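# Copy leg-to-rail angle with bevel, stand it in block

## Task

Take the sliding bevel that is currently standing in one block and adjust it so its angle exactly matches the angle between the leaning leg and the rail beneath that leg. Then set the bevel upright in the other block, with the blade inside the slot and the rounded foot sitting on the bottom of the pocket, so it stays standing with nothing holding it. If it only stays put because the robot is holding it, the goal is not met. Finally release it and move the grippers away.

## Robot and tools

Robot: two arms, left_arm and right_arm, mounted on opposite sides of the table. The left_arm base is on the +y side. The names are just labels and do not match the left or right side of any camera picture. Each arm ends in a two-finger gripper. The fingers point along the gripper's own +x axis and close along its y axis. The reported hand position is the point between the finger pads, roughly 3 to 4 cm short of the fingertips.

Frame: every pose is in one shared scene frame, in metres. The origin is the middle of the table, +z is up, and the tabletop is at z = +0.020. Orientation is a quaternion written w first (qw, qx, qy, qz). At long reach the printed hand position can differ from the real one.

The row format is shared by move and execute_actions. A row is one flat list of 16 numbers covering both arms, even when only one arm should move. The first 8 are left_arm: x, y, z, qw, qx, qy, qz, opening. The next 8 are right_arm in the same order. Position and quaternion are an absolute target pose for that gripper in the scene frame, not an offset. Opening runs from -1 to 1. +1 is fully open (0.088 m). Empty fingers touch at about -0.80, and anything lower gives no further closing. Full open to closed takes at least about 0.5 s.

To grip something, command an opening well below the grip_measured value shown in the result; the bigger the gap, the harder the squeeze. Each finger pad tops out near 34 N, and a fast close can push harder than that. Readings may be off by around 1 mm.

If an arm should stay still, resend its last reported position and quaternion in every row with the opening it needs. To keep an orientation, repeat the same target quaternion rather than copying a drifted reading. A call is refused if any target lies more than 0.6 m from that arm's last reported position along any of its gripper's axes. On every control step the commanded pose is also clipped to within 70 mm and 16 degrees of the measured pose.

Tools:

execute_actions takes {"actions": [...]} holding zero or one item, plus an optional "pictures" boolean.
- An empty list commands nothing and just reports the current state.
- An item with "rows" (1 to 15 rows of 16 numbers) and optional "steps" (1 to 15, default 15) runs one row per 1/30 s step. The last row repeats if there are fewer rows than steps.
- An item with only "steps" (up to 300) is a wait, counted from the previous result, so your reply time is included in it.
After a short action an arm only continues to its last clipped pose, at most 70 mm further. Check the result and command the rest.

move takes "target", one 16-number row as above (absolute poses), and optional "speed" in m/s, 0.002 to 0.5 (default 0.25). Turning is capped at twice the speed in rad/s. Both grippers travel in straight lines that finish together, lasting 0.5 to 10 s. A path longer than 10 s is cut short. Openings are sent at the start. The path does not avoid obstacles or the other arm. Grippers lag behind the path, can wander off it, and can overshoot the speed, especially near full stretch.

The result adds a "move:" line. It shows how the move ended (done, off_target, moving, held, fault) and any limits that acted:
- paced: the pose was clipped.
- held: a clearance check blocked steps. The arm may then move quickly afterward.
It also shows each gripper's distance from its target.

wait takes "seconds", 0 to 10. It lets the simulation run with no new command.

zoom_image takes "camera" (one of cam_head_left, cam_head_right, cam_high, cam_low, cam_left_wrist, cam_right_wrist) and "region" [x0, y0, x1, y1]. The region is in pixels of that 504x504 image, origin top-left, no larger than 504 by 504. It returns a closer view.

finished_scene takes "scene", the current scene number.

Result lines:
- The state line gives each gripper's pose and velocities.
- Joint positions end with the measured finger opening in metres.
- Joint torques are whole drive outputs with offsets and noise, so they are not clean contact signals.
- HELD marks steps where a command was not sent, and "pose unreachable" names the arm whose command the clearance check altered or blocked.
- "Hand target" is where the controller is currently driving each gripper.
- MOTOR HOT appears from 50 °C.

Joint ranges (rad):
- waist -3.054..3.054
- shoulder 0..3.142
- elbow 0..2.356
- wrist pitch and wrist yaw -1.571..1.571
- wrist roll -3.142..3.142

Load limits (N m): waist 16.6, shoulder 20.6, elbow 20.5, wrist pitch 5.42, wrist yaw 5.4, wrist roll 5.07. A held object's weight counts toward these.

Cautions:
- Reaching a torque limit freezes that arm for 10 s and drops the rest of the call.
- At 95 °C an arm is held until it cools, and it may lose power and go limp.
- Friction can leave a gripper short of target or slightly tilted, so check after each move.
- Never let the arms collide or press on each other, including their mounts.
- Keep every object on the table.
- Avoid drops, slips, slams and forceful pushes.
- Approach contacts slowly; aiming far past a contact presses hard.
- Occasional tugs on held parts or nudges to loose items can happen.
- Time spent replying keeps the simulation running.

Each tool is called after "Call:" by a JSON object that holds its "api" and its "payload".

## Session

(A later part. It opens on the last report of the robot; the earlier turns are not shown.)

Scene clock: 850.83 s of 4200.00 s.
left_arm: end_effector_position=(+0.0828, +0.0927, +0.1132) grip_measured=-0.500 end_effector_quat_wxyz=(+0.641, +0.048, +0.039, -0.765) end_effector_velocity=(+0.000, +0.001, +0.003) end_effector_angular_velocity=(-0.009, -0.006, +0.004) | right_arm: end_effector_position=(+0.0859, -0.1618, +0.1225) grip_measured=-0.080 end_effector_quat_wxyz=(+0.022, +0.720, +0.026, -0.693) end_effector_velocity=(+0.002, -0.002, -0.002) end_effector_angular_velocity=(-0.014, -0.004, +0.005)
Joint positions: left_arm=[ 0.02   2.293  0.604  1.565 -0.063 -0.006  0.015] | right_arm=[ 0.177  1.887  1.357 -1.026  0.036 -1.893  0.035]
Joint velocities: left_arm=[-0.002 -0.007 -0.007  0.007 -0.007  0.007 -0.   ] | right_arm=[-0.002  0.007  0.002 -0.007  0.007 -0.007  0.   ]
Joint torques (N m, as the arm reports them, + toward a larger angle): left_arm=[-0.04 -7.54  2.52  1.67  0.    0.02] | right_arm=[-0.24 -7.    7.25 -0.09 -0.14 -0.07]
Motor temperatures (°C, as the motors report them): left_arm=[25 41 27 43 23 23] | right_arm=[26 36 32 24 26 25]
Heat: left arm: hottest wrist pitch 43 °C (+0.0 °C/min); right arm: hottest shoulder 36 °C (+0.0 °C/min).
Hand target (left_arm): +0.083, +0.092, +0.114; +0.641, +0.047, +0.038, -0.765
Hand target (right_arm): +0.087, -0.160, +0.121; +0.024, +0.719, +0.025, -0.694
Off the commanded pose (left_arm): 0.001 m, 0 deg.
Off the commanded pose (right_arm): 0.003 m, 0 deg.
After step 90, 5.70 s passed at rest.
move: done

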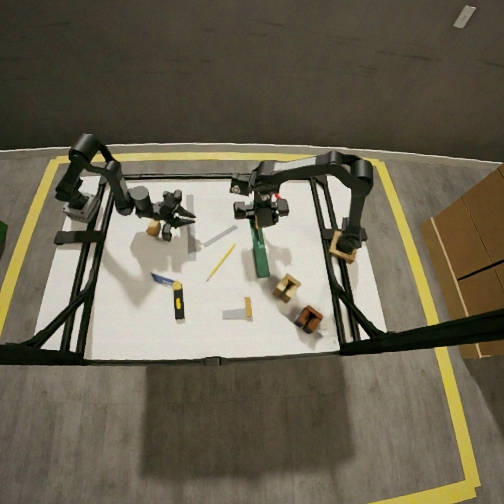

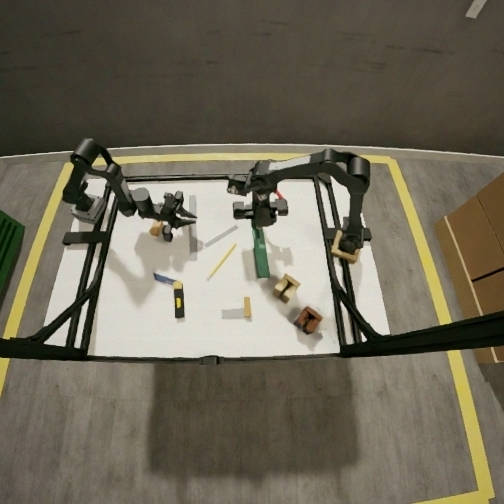

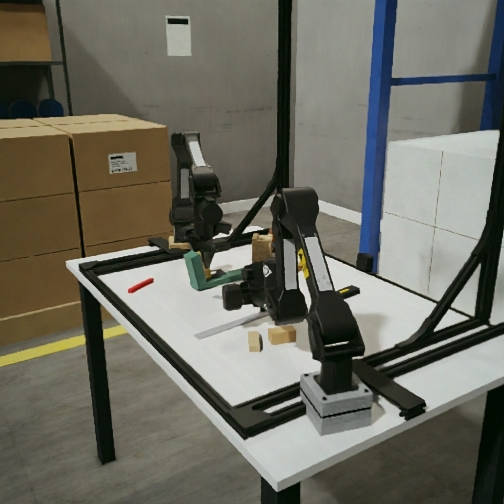

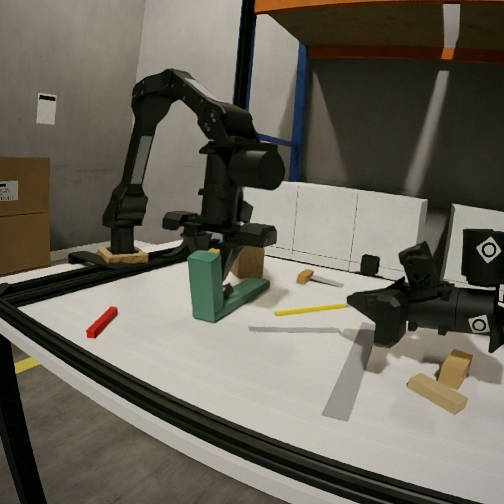

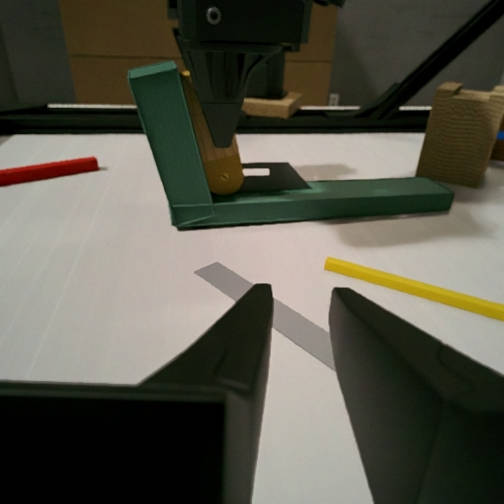

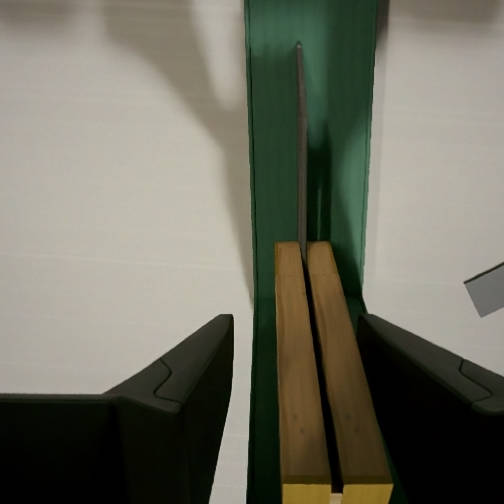

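Call:
{"api": "move", "payload": {"target": [0.0828,0.0925,0.114,0.641,0.047,0.038,-0.765,-0.5,0.0865,-0.1565,0.121,-0.0242,-0.7189,-0.0251,0.6943,-0.30], "speed": 0.01}}

Scene clock: 857.80 s of 4200.00 s.
left_arm: end_effector_position=(+0.0830, +0.0927, +0.1132) grip_measured=-0.500 end_effector_quat_wxyz=(+0.641, +0.048, +0.039, -0.765) end_effector_velocity=(+0.002, +0.001, -0.003) end_effector_angular_velocity=(+0.015, +0.016, +0.022) | right_arm: end_effector_position=(+0.0867, -0.1590, +0.1225) grip_measured=-0.300 end_effector_quat_wxyz=(+0.023, +0.720, +0.026, -0.693) end_effector_velocity=(-0.001, -0.004, +0.001) end_effector_angular_velocity=(-0.018, -0.003, -0.005)
Joint positions: left_arm=[ 0.021  2.293  0.604  1.565 -0.063 -0.006  0.015] | right_arm=[ 0.177  1.898  1.372 -1.03   0.036 -1.894  0.024]
Joint velocities: left_arm=[-0.002  0.002 -0.002 -0.007 -0.022 -0.022 -0.   ] | right_arm=[ 0.002 -0.002  0.002 -0.022  0.007  0.007 -0.   ]
Joint torques (N m, as the arm reports them, + toward a larger angle): left_arm=[-0.03 -7.56  2.51  1.67 -0.01  0.03] | right_arm=[ 0.12 -6.98  7.25 -0.07 -0.16  0.01]
Motor temperatures (°C, as the motors report them): left_arm=[25 41 27 43 23 23] | right_arm=[26 36 32 24 25 25]
Heat: left arm: hottest wrist pitch 43 °C (+0.0 °C/min); right arm: hottest shoulder 36 °C (+0.0 °C/min).
Hand target (left_arm): +0.083, +0.092, +0.114; +0.641, +0.047, +0.038, -0.765
Hand target (right_arm): +0.086, -0.157, +0.121; +0.024, +0.719, +0.025, -0.694
Off the commanded pose (left_arm): 0.001 m, 0 deg.
Off the commanded pose (right_arm): 0.003 m, 0 deg.
After step 90, 3.20 s passed at rest.
move: done

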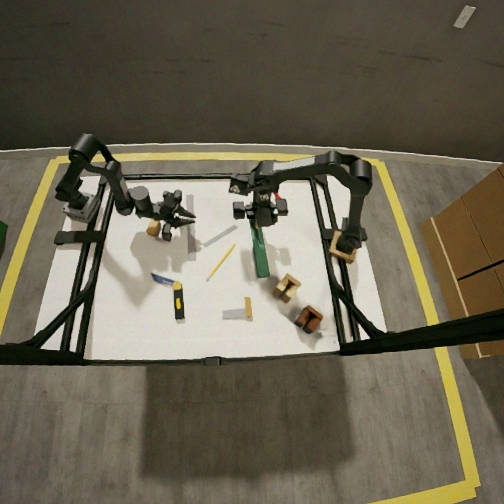

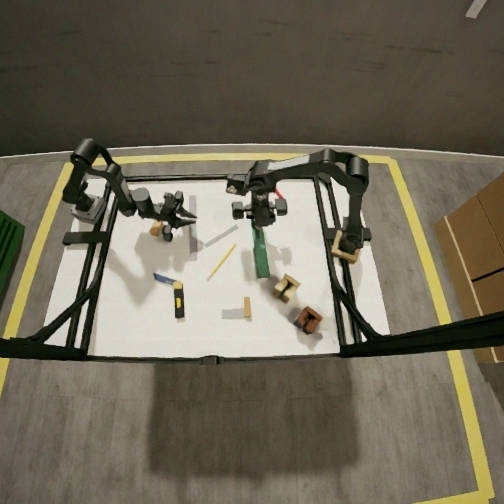

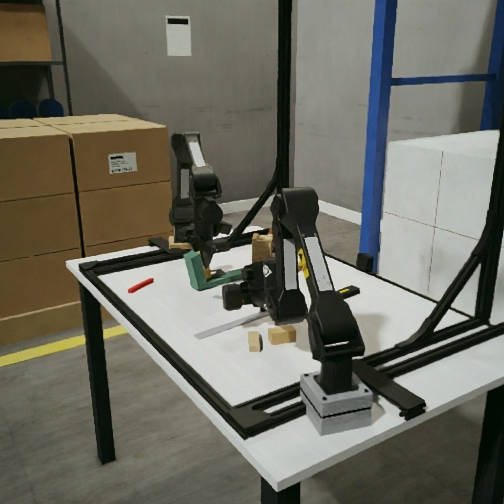

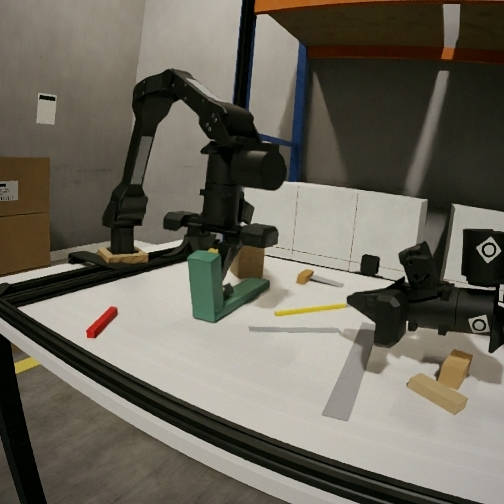

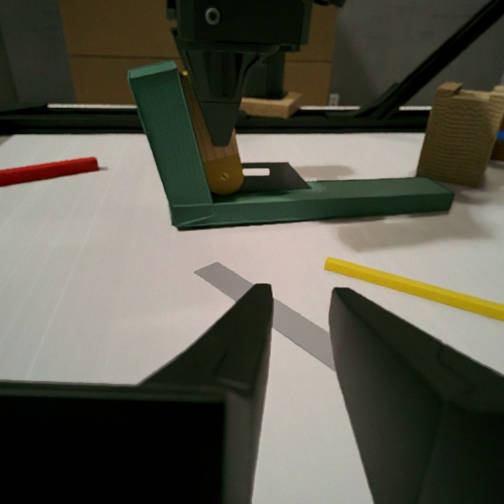

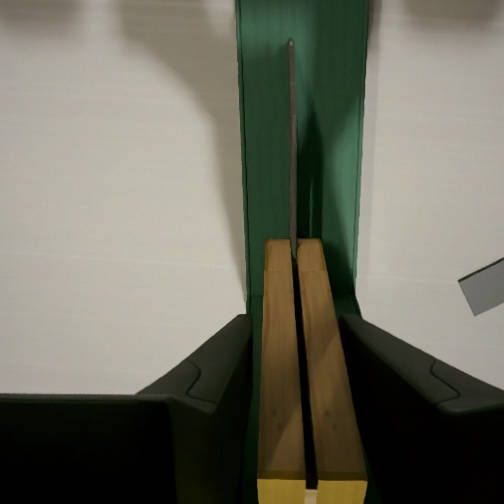

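Centred. Close the grip.

Call:
{"api": "execute_actions", "payload": {"actions": [{"rows":[[0.0828,0.0925,0.114,0.641,0.047,0.038,-0.765,-0.5,0.0865,-0.1565,0.121,-0.0242,-0.7189,-0.0251,0.6943,-0.38],[0.0828,0.0925,0.114,0.641,0.047,0.038,-0.765,-0.5,0.0865,-0.1565,0.121,-0.0242,-0.7189,-0.0251,0.6943,-0.38],[0.0828,0.0925,0.114,0.641,0.047,0.038,-0.765,-0.5,0.0865,-0.1565,0.121,-0.0242,-0.7189,-0.0251,0.6943,-0.41],[0.0828,0.0925,0.114,0.641,0.047,0.038,-0.765,-0.5,0.0865,-0.1565,0.121,-0.0242,-0.7189,-0.0251,0.6943,-0.41],[0.0828,0.0925,0.114,0.641,0.047,0.038,-0.765,-0.5,0.0865,-0.1565,0.121,-0.0242,-0.7189,-0.0251,0.6943,-0.44],[0.0828,0.0925,0.114,0.641,0.047,0.038,-0.765,-0.5,0.0865,-0.1565,0.121,-0.0242,-0.7189,-0.0251,0.6943,-0.44],[0.0828,0.0925,0.114,0.641,0.047,0.038,-0.765,-0.5,0.0865,-0.1565,0.121,-0.0242,-0.7189,-0.0251,0.6943,-0.48],[0.0828,0.0925,0.114,0.641,0.047,0.038,-0.765,-0.5,0.0865,-0.1565,0.121,-0.0242,-0.7189,-0.0251,0.6943,-0.52],[0.0828,0.0925,0.114,0.641,0.047,0.038,-0.765,-0.5,0.0865,-0.1565,0.121,-0.0242,-0.7189,-0.0251,0.6943,-0.56],[0.0828,0.0925,0.114,0.641,0.047,0.038,-0.765,-0.5,0.0865,-0.1565,0.121,-0.0242,-0.7189,-0.0251,0.6943,-0.6]],"steps":15}]}}

Call:
{"api": "zoom_image", "payload": {"camera": "cam_left_wrist", "region": [150, 20, 350, 220]}}

Scene clock: 872.17 s of 4200.00 s.
left_arm: end_effector_position=(+0.0830, +0.0927, +0.1132) grip_measured=-0.500 end_effector_quat_wxyz=(+0.641, +0.048, +0.039, -0.765) end_effector_velocity=(+0.002, +0.001, -0.003) end_effector_angular_velocity=(+0.015, +0.016, +0.022) | right_arm: end_effector_position=(+0.0865, -0.1588, +0.1225) grip_measured=-0.418 end_effector_quat_wxyz=(+0.023, +0.720, +0.026, -0.693) end_effector_velocity=(+0.002, +0.002, +0.001) end_effector_angular_velocity=(+0.013, +0.004, +0.015)
Joint positions: left_arm=[ 0.021  2.293  0.604  1.565 -0.063 -0.006  0.015] | right_arm=[ 0.177  1.899  1.373 -1.03   0.035 -1.894  0.019]
Joint velocities: left_arm=[-0.002  0.002 -0.002 -0.007 -0.022 -0.022 -0.   ] | right_arm=[-0.007 -0.002  0.002  0.007 -0.007 -0.022 -0.   ]
Joint torques (N m, as the arm reports them, + toward a larger angle): left_arm=[-0.08 -7.55  2.48  1.68 -0.01  0.03] | right_arm=[ 0.11 -7.01  7.3  -0.03 -0.11  0.01]
Motor temperatures (°C, as the motors report them): left_arm=[25 41 27 43 23 23] | right_arm=[25 36 33 24 25 25]
Heat: left arm: hottest wrist pitch 43 °C (+0.0 °C/min); right arm: hottest shoulder 36 °C (+0.0 °C/min).
Hand target (left_arm): +0.083, +0.092, +0.114; +0.641, +0.047, +0.038, -0.765
Hand target (right_arm): +0.086, -0.157, +0.121; +0.024, +0.719, +0.025, -0.694
Off the commanded pose (left_arm): 0.001 m, 0 deg.
Off the commanded pose (right_arm): 0.003 m, 0 deg.
Steps of this call (steps 1 to 90: nothing new was sent; then 10.87 s passed at rest; steps 91 to 105: all 15 steps of this action). Readings (end_effector_position):
91: left_arm (+0.0830, +0.0927, +0.1132) | right_arm (+0.0867, -0.1588, +0.1225)
92: left_arm (+0.0830, +0.0927, +0.1132) | right_arm (+0.0867, -0.1588, +0.1225)
94: left_arm (+0.0830, +0.0927, +0.1132) | right_arm (+0.0867, -0.1588, +0.1225)
98: left_arm (+0.0830, +0.0927, +0.1132) | right_arm (+0.0865, -0.1588, +0.1225)
105: the state above

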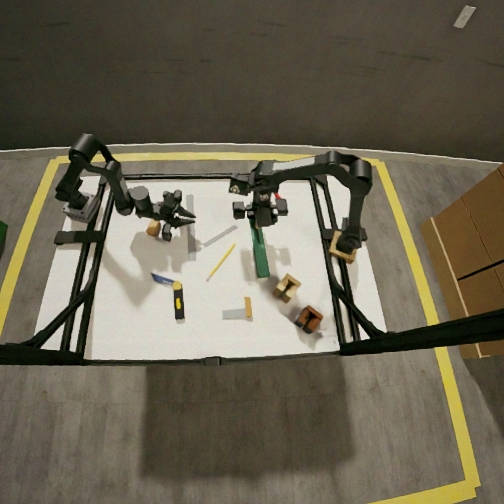

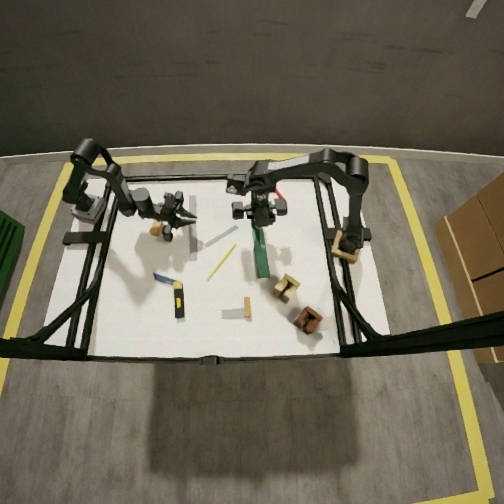

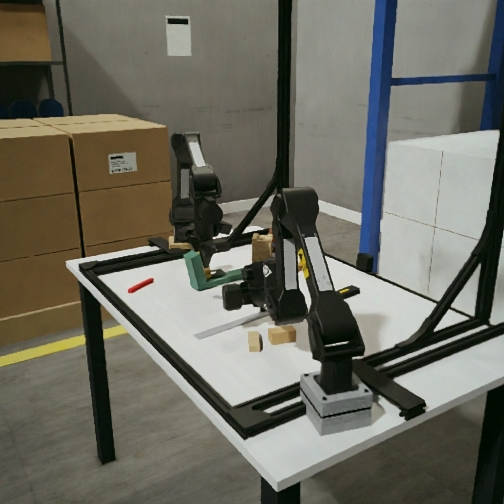

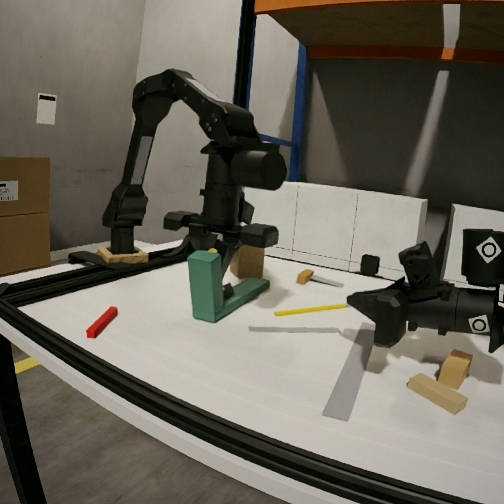

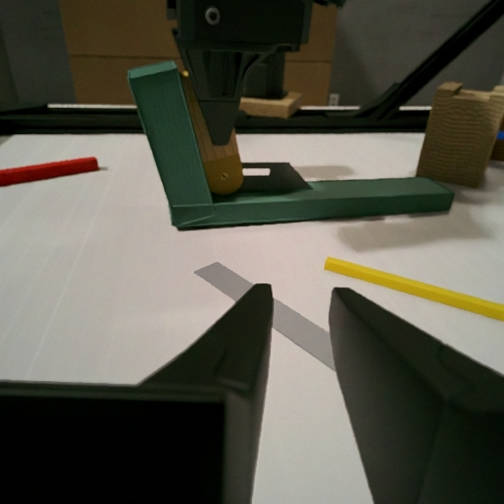

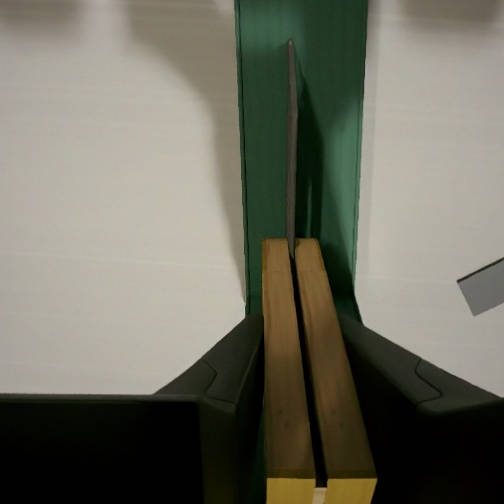

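Region (150, 20, 350, 220) of cam_left_wrist's 504x504 image, scaled by 2.520, with more detail than that image has.

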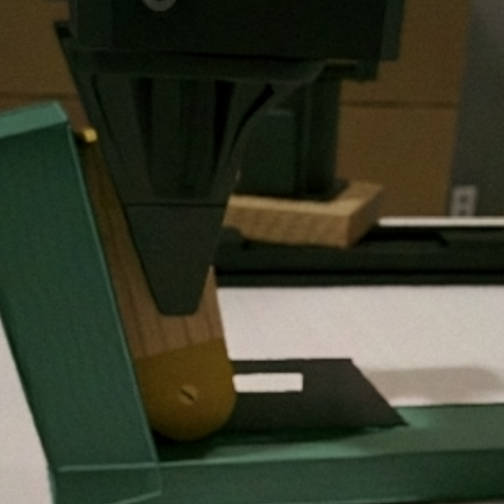

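Call:
{"api": "move", "payload": {"target": [0.0828,0.0925,0.114,0.641,0.047,0.038,-0.765,-0.5,0.094,-0.156,0.117,-0.0242,-0.7189,-0.0251,0.6943,-0.6], "speed": 0.005}}

Call:
{"api": "zoom_image", "payload": {"camera": "cam_left_wrist", "region": [160, 50, 320, 210]}}

Scene clock: 882.17 s of 4200.00 s.
left_arm: end_effector_position=(+0.0828, +0.0927, +0.1131) grip_measured=-0.500 end_effector_quat_wxyz=(+0.641, +0.048, +0.039, -0.765) end_effector_velocity=(-0.002, +0.001, +0.002) end_effector_angular_velocity=(-0.006, +0.010, -0.009) | right_arm: end_effector_position=(+0.0866, -0.1585, +0.1217) grip_measured=-0.418 end_effector_quat_wxyz=(+0.027, +0.717, +0.030, -0.696) end_effector_velocity=(+0.001, -0.003, +0.000) end_effector_angular_velocity=(-0.009, -0.005, +0.005)
Joint positions: left_arm=[ 0.02   2.293  0.604  1.565 -0.063 -0.006  0.015] | right_arm=[ 0.173  1.902  1.375 -1.03   0.026 -1.91   0.019]
Joint velocities: left_arm=[-0.002 -0.002 -0.002  0.007  0.007 -0.007 -0.   ] | right_arm=[-0.002 -0.002 -0.002 -0.007  0.007 -0.007 -0.   ]
Joint torques (N m, as the arm reports them, + toward a larger angle): left_arm=[-0.06 -7.53  2.5   1.67 -0.02  0.02] | right_arm=[-1.32 -5.93  7.29  0.78  0.22 -0.11]
Motor temperatures (°C, as the motors report them): left_arm=[25 41 27 43 23 23] | right_arm=[25 37 33 24 25 25]
Heat: left arm: hottest wrist pitch 43 °C (+0.0 °C/min); right arm: hottest shoulder 37 °C (+1.0 °C/min).
Hand target (left_arm): +0.083, +0.093, +0.114; +0.641, +0.047, +0.038, -0.765
Hand target (right_arm): +0.094, -0.156, +0.117; +0.024, +0.719, +0.025, -0.694
Off the commanded pose (left_arm): 0.001 m, 0 deg.
Off the commanded pose (right_arm): 0.009 m, 1 deg.
move: off_target (right_arm)

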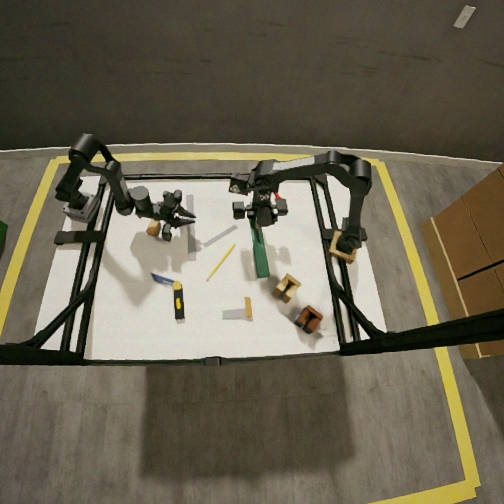

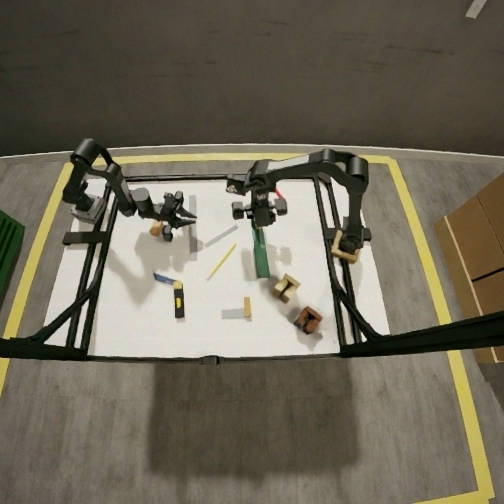

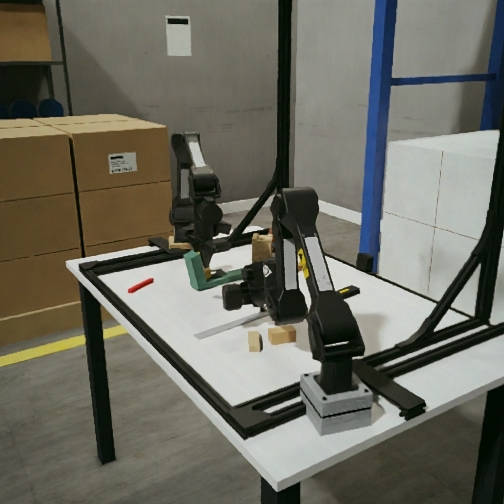

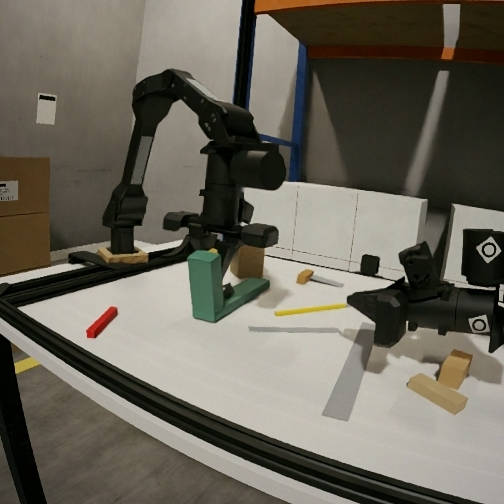

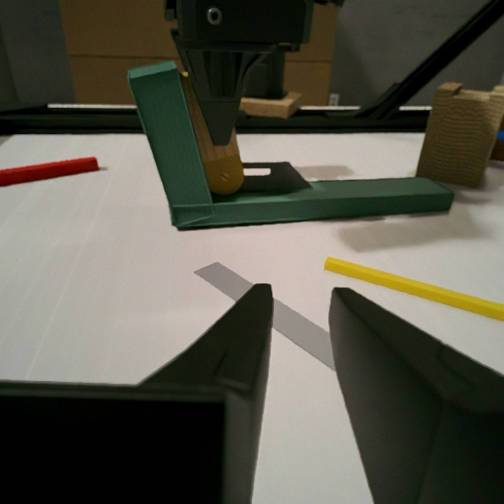

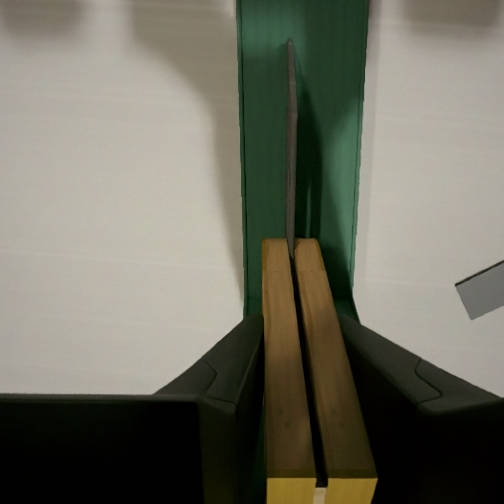

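Region (160, 50, 320, 210) of cam_left_wrist's 504x504 image, scaled by 3.150, with more detail than that image has.

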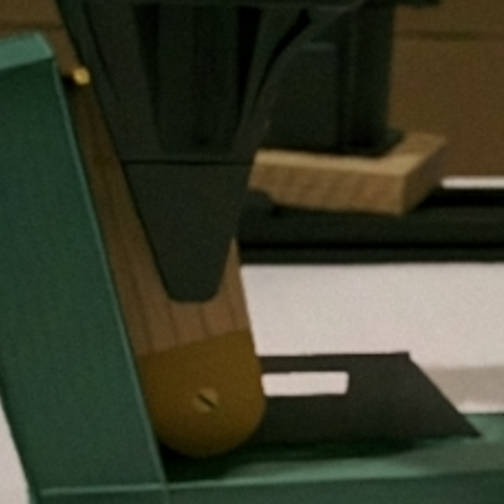

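Call:
{"api": "move", "payload": {"target": [0.0828,0.0925,0.114,0.641,0.047,0.038,-0.765,-0.5,0.078,-0.158,0.134,-0.0242,-0.7189,-0.0251,0.6943,-0.6], "speed": 0.02}}

Call:
{"api": "move", "payload": {"target": [0.0828,0.0925,0.114,0.641,0.047,0.038,-0.765,-0.5,0.050,-0.160,0.175,-0.0242,-0.7189,-0.0251,0.6943,-0.6], "speed": 0.06}}

Call:
{"api": "zoom_image", "payload": {"camera": "cam_left_wrist", "region": [140, 0, 380, 240]}}

Scene clock: 896.93 s of 4200.00 s.
left_arm: end_effector_position=(+0.0828, +0.0927, +0.1131) grip_measured=-0.500 end_effector_quat_wxyz=(+0.641, +0.048, +0.039, -0.765) end_effector_velocity=(+0.000, +0.001, -0.001) end_effector_angular_velocity=(+0.008, +0.005, +0.006) | right_arm: end_effector_position=(+0.0779, -0.1615, +0.1254) grip_measured=-0.418 end_effector_quat_wxyz=(+0.033, +0.715, +0.017, -0.698) end_effector_velocity=(+0.002, -0.001, +0.003) end_effector_angular_velocity=(+0.000, -0.008, +0.005)
Joint positions: left_arm=[ 0.02   2.293  0.604  1.565 -0.063 -0.006  0.015] | right_arm=[ 0.197  1.903  1.391 -1.074  0.03  -1.875  0.019]
Joint velocities: left_arm=[-0.002 -0.002 -0.002 -0.007 -0.007 -0.007 -0.   ] | right_arm=[-0.002 -0.007  0.002 -0.007  0.007 -0.007 -0.   ]
Joint torques (N m, as the arm reports them, + toward a larger angle): left_arm=[-0.02 -7.56  2.5   1.69 -0.01  0.  ] | right_arm=[  0.31 -10.55   7.37  -0.13   0.06   0.11]
Motor temperatures (°C, as the motors report them): left_arm=[25 41 27 43 23 23] | right_arm=[25 36 33 24 25 25]
Heat: left arm: hottest wrist pitch 43 °C (+0.0 °C/min); right arm: hottest shoulder 36 °C (+1.0 °C/min).
Hand target (left_arm): +0.083, +0.092, +0.114; +0.641, +0.047, +0.038, -0.765
Hand target (right_arm): +0.078, -0.158, +0.134; +0.024, +0.719, +0.025, -0.694
Off the commanded pose (left_arm): 0.001 m, 0 deg.
Off the commanded pose (right_arm): 0.009 m, 2 deg.
move: off_target (right_arm)

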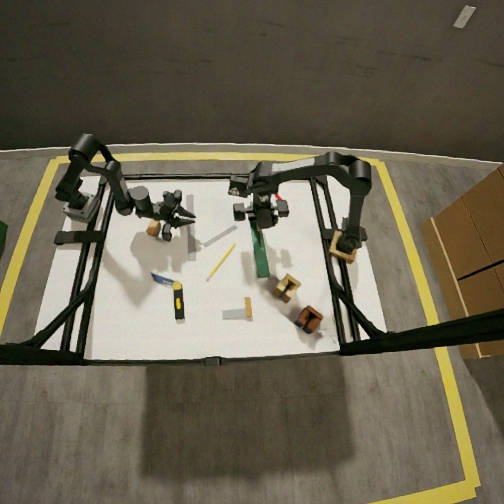

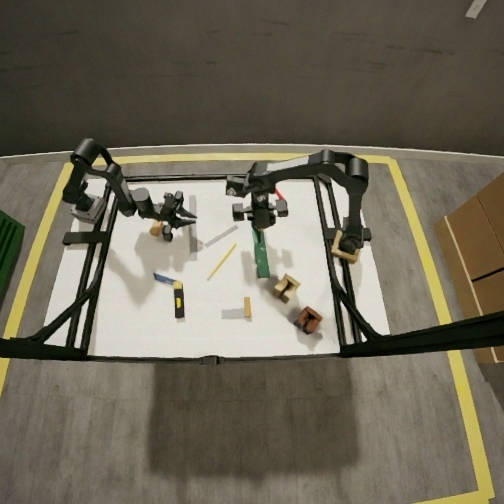

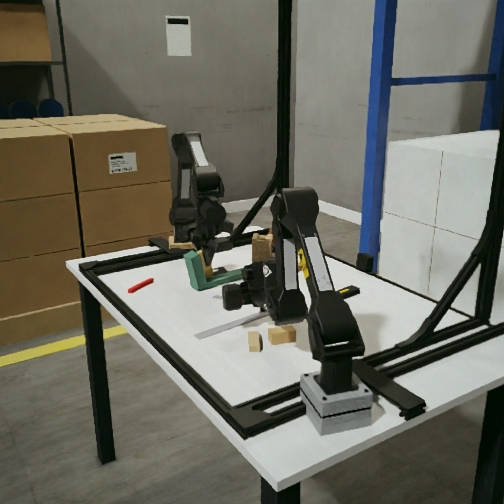

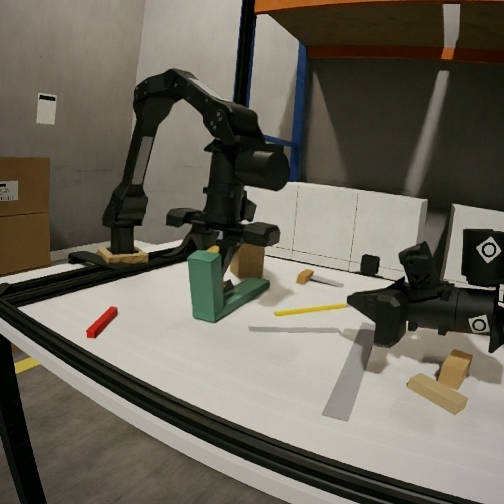

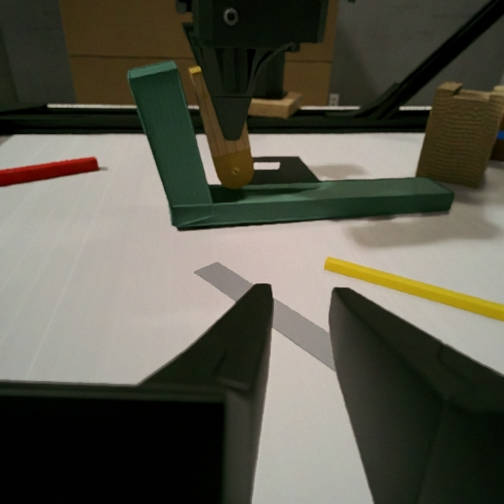

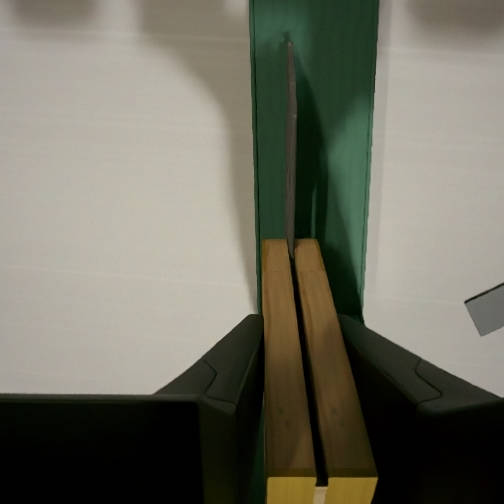

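Scene clock: 898.23 s of 4200.00 s.
left_arm: end_effector_position=(+0.0828, +0.0927, +0.1131) grip_measured=-0.500 end_effector_quat_wxyz=(+0.641, +0.048, +0.039, -0.765) end_effector_velocity=(+0.002, +0.000, -0.001) end_effector_angular_velocity=(+0.008, +0.003, +0.020) | right_arm: end_effector_position=(+0.0504, -0.1624, +0.1670) grip_measured=-0.418 end_effector_quat_wxyz=(+0.033, +0.716, +0.017, -0.697) end_effector_velocity=(-0.000, -0.001, +0.001) end_effector_angular_velocity=(-0.001, +0.008, +0.005)
Joint positions: left_arm=[ 0.02   2.293  0.604  1.565 -0.063 -0.006  0.015] | right_arm=[ 0.276  1.848  1.487 -1.226  0.031 -1.796  0.019]
Joint velocities: left_arm=[-0.002 -0.002 -0.002 -0.007 -0.022 -0.007 -0.   ] | right_arm=[-0.002 -0.002  0.002 -0.007 -0.007 -0.007 -0.   ]
Joint torques (N m, as the arm reports them, + toward a larger angle): left_arm=[-0.03 -7.55  2.5   1.69 -0.01  0.02] | right_arm=[  0.3  -10.09   7.79  -0.12   0.05   0.13]
Motor temperatures (°C, as the motors report them): left_arm=[25 41 27 43 23 23] | right_arm=[25 37 33 24 25 25]
Heat: left arm: hottest wrist pitch 43 °C (+0.0 °C/min); right arm: hottest shoulder 37 °C (+2.0 °C/min).
Hand target (left_arm): +0.083, +0.092, +0.114; +0.641, +0.047, +0.038, -0.765
Hand target (right_arm): +0.050, -0.160, +0.175; +0.024, +0.719, +0.025, -0.694
Off the commanded pose (left_arm): 0.001 m, 0 deg.
Off the commanded pose (right_arm): 0.008 m, 1 deg.
move: done

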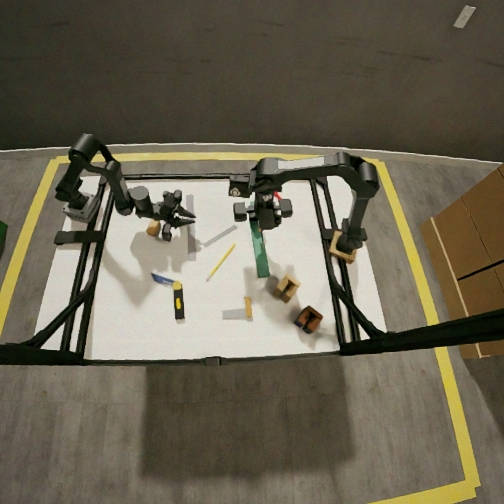

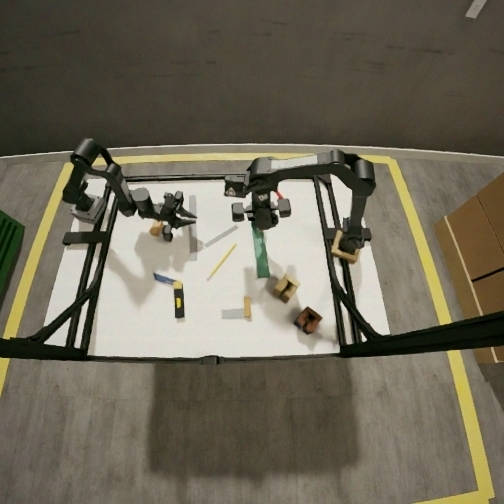

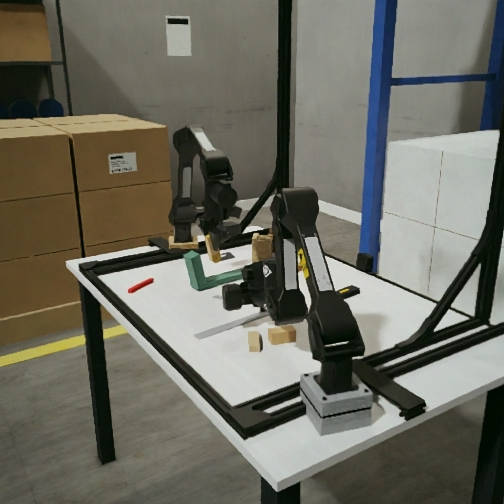

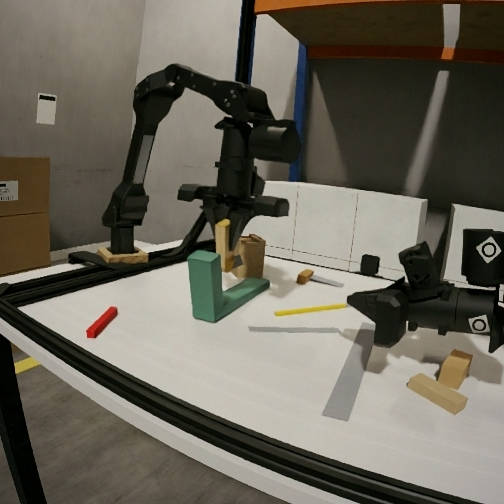

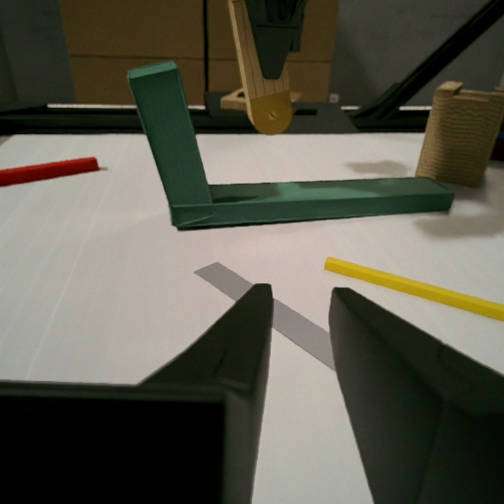

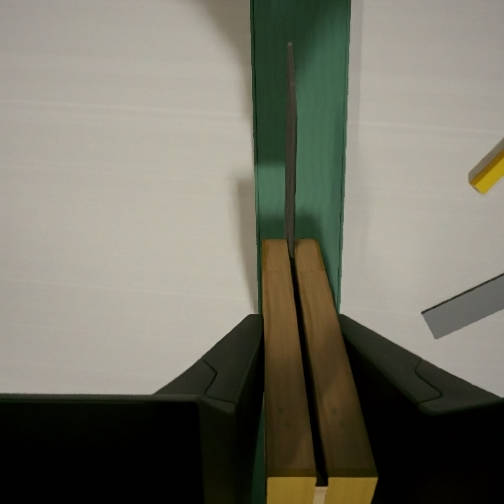

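Region (140, 0, 380, 240) of cam_left_wrist's 504x504 image, scaled by 2.100, with more detail than that image has.

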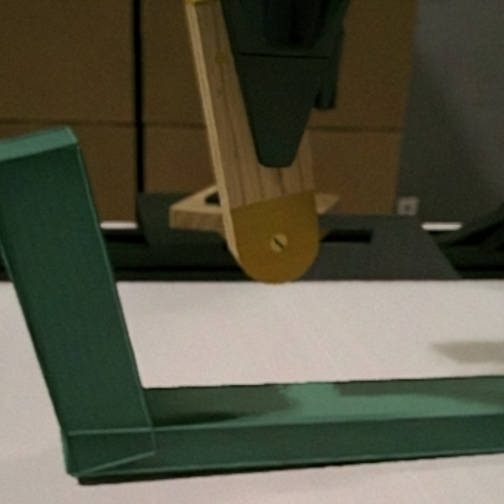

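Call:
{"api": "move", "payload": {"target": [0.0828,0.0925,0.114,0.641,0.047,0.038,-0.765,-0.5,0.02,-0.18,0.24,-0.0242,-0.7189,-0.0251,0.6943,-0.6], "speed": 0.12}}

Call:
{"api": "move", "payload": {"target": [0.0828,0.0925,0.114,0.641,0.047,0.038,-0.765,-0.5,-0.24,-0.31,0.24,0.2302,-0.6686,0.2302,0.6686,-0.6], "speed": 0.15}}

Scene clock: 926.57 s of 4200.00 s.
left_arm: end_effector_position=(+0.0828, +0.0927, +0.1133) grip_measured=-0.500 end_effector_quat_wxyz=(+0.641, +0.048, +0.039, -0.765) end_effector_velocity=(+0.000, +0.001, -0.004) end_effector_angular_velocity=(+0.022, +0.001, +0.006) | right_arm: end_effector_position=(+0.0207, -0.1807, +0.2334) grip_measured=-0.418 end_effector_quat_wxyz=(+0.032, +0.717, +0.018, -0.696) end_effector_velocity=(+0.001, +0.000, +0.005) end_effector_angular_velocity=(+0.012, +0.007, -0.000)
Joint positions: left_arm=[ 0.02   2.293  0.604  1.565 -0.063 -0.006  0.015] | right_arm=[ 0.36   1.762  1.643 -1.468  0.032 -1.712  0.019]
Joint velocities: left_arm=[-0.002 -0.002 -0.002 -0.022 -0.007 -0.007 -0.   ] | right_arm=[-0.007 -0.007  0.012 -0.007 -0.007 -0.007  0.   ]
Joint torques (N m, as the arm reports them, + toward a larger angle): left_arm=[-0.03 -7.53  2.51  1.69 -0.01  0.01] | right_arm=[ 0.27 -8.98  7.65 -0.11  0.05  0.15]
Motor temperatures (°C, as the motors report them): left_arm=[25 42 27 43 23 23] | right_arm=[25 40 34 24 24 25]
Heat: left arm: hottest wrist pitch 43 °C (+0.0 °C/min); right arm: hottest shoulder 40 °C (+4.0 °C/min).
Hand target (left_arm): +0.083, +0.092, +0.114; +0.641, +0.047, +0.038, -0.765
Hand target (right_arm): +0.020, -0.180, +0.240; +0.024, +0.719, +0.025, -0.694
Off the commanded pose (left_arm): 0.001 m, 0 deg.
Off the commanded pose (right_arm): 0.007 m, 1 deg.
move: done

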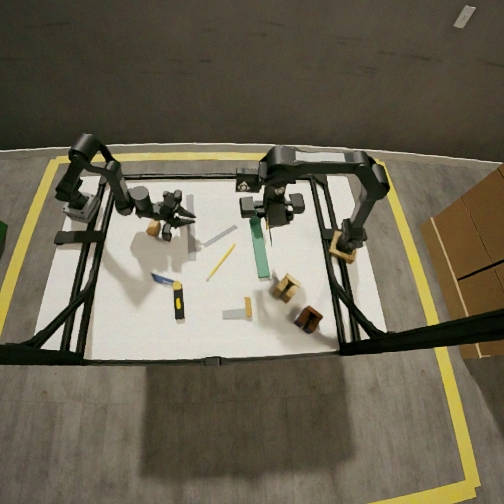

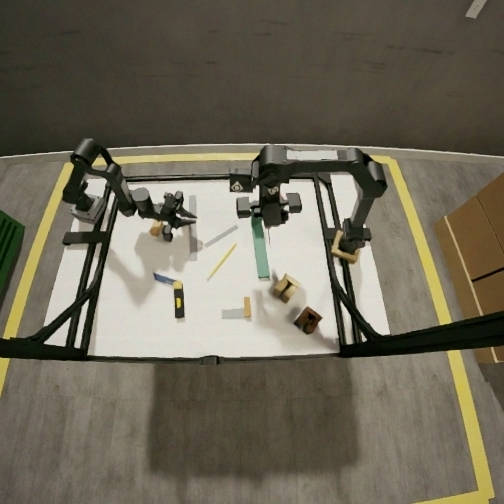

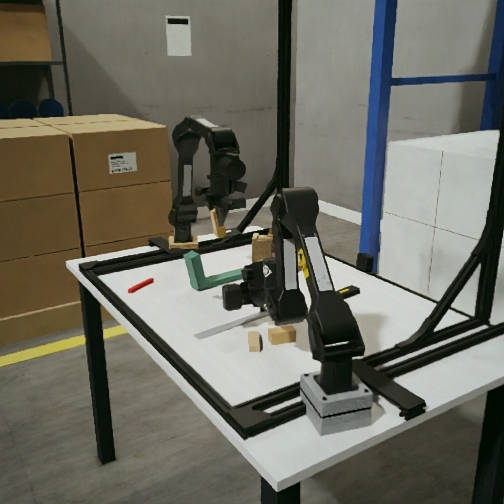

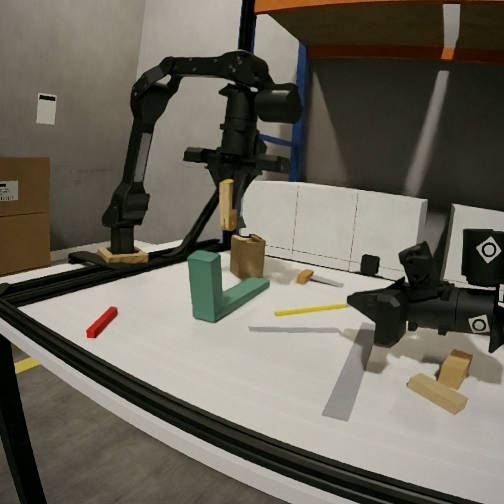

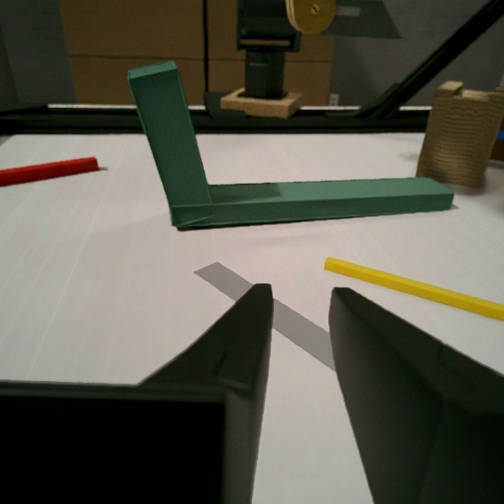

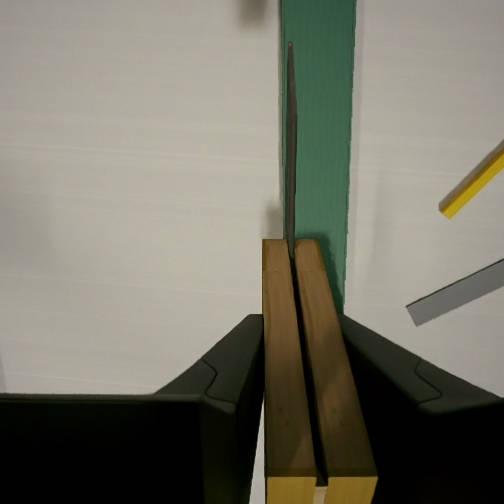

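Scene clock: 929.47 s of 4200.00 s.
left_arm: end_effector_position=(+0.0828, +0.0928, +0.1132) grip_measured=-0.500 end_effector_quat_wxyz=(+0.641, +0.048, +0.039, -0.765) end_effector_velocity=(+0.000, +0.001, -0.001) end_effector_angular_velocity=(+0.011, +0.019, +0.008) | right_arm: end_effector_position=(-0.2393, -0.3125, +0.2397) grip_measured=-0.418 end_effector_quat_wxyz=(+0.230, -0.667, +0.230, +0.671) end_effector_velocity=(-0.000, -0.002, -0.000) end_effector_angular_velocity=(-0.010, -0.001, +0.010)
Joint positions: left_arm=[ 0.02   2.293  0.604  1.565 -0.063 -0.006  0.015] | right_arm=[ 1.332  1.668  1.561 -1.458 -0.001 -0.008  0.019]
Joint velocities: left_arm=[-0.002 -0.002 -0.002 -0.007 -0.007 -0.022 -0.   ] | right_arm=[ 0.002  0.002  0.002 -0.007 -0.007 -0.007 -0.   ]
Joint torques (N m, as the arm reports them, + toward a larger angle): left_arm=[-0.03 -7.5   2.51  1.67 -0.01  0.01] | right_arm=[ 0.34 -5.82  7.94  0.06  0.02  0.16]
Motor temperatures (°C, as the motors report them): left_arm=[25 42 27 43 23 23] | right_arm=[25 40 34 24 24 25]
Heat: left arm: hottest wrist pitch 43 °C (+0.0 °C/min); right arm: hottest shoulder 40 °C (+4.0 °C/min).
Hand target (left_arm): +0.083, +0.093, +0.114; +0.641, +0.047, +0.038, -0.765
Hand target (right_arm): -0.242, -0.312, +0.240; -0.231, +0.666, -0.229, -0.671
Off the commanded pose (left_arm): 0.001 m, 0 deg.
Off the commanded pose (right_arm): 0.003 m, 0 deg.
move: done

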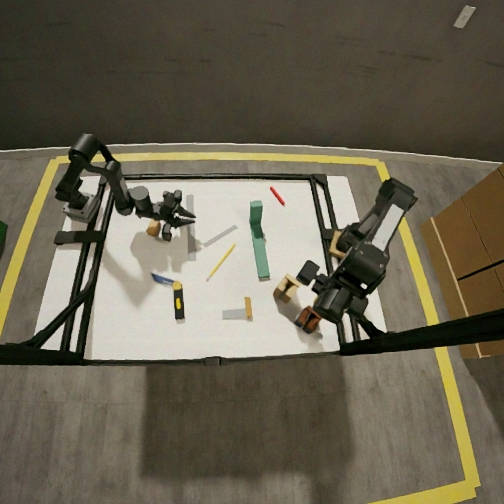

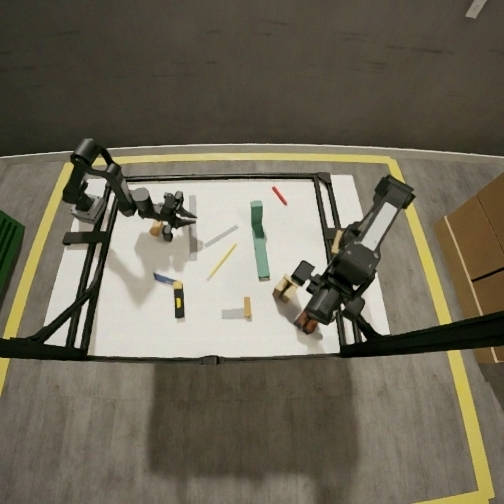

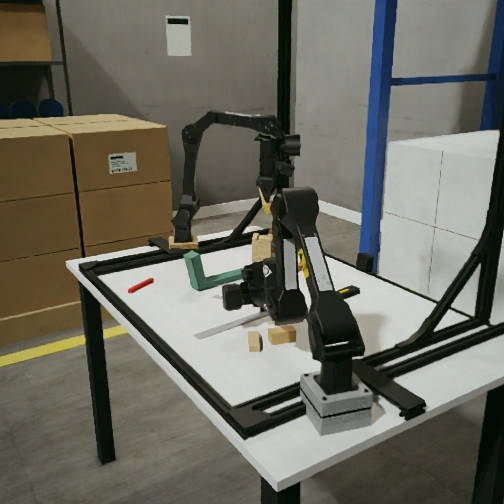

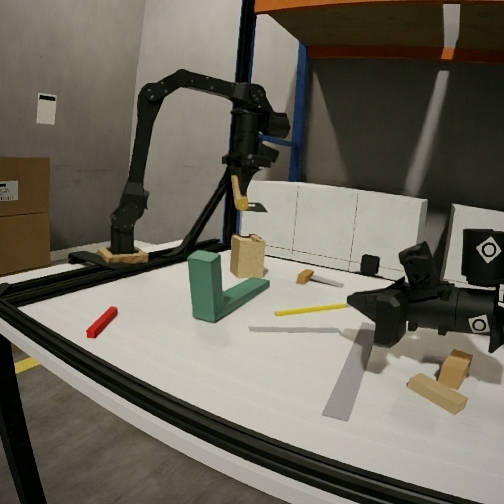

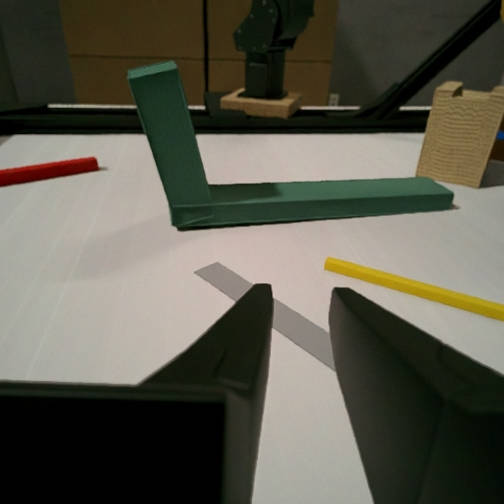

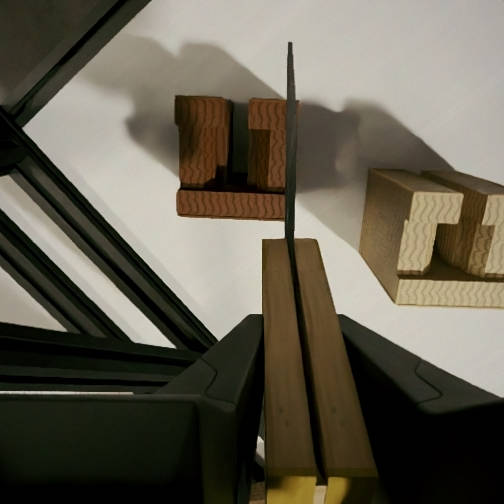

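Call:
{"api": "zoom_image", "payload": {"camera": "cam_right_wrist", "region": [160, 70, 320, 230]}}

Region (160, 70, 320, 230) of cam_right_wrist's 504x504 image, scaled by 3.150, with more detail than that image has.

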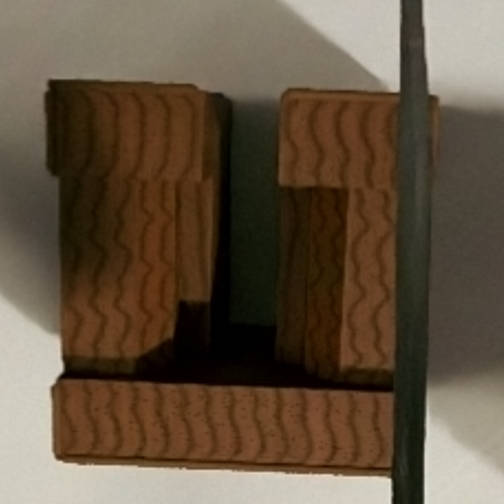

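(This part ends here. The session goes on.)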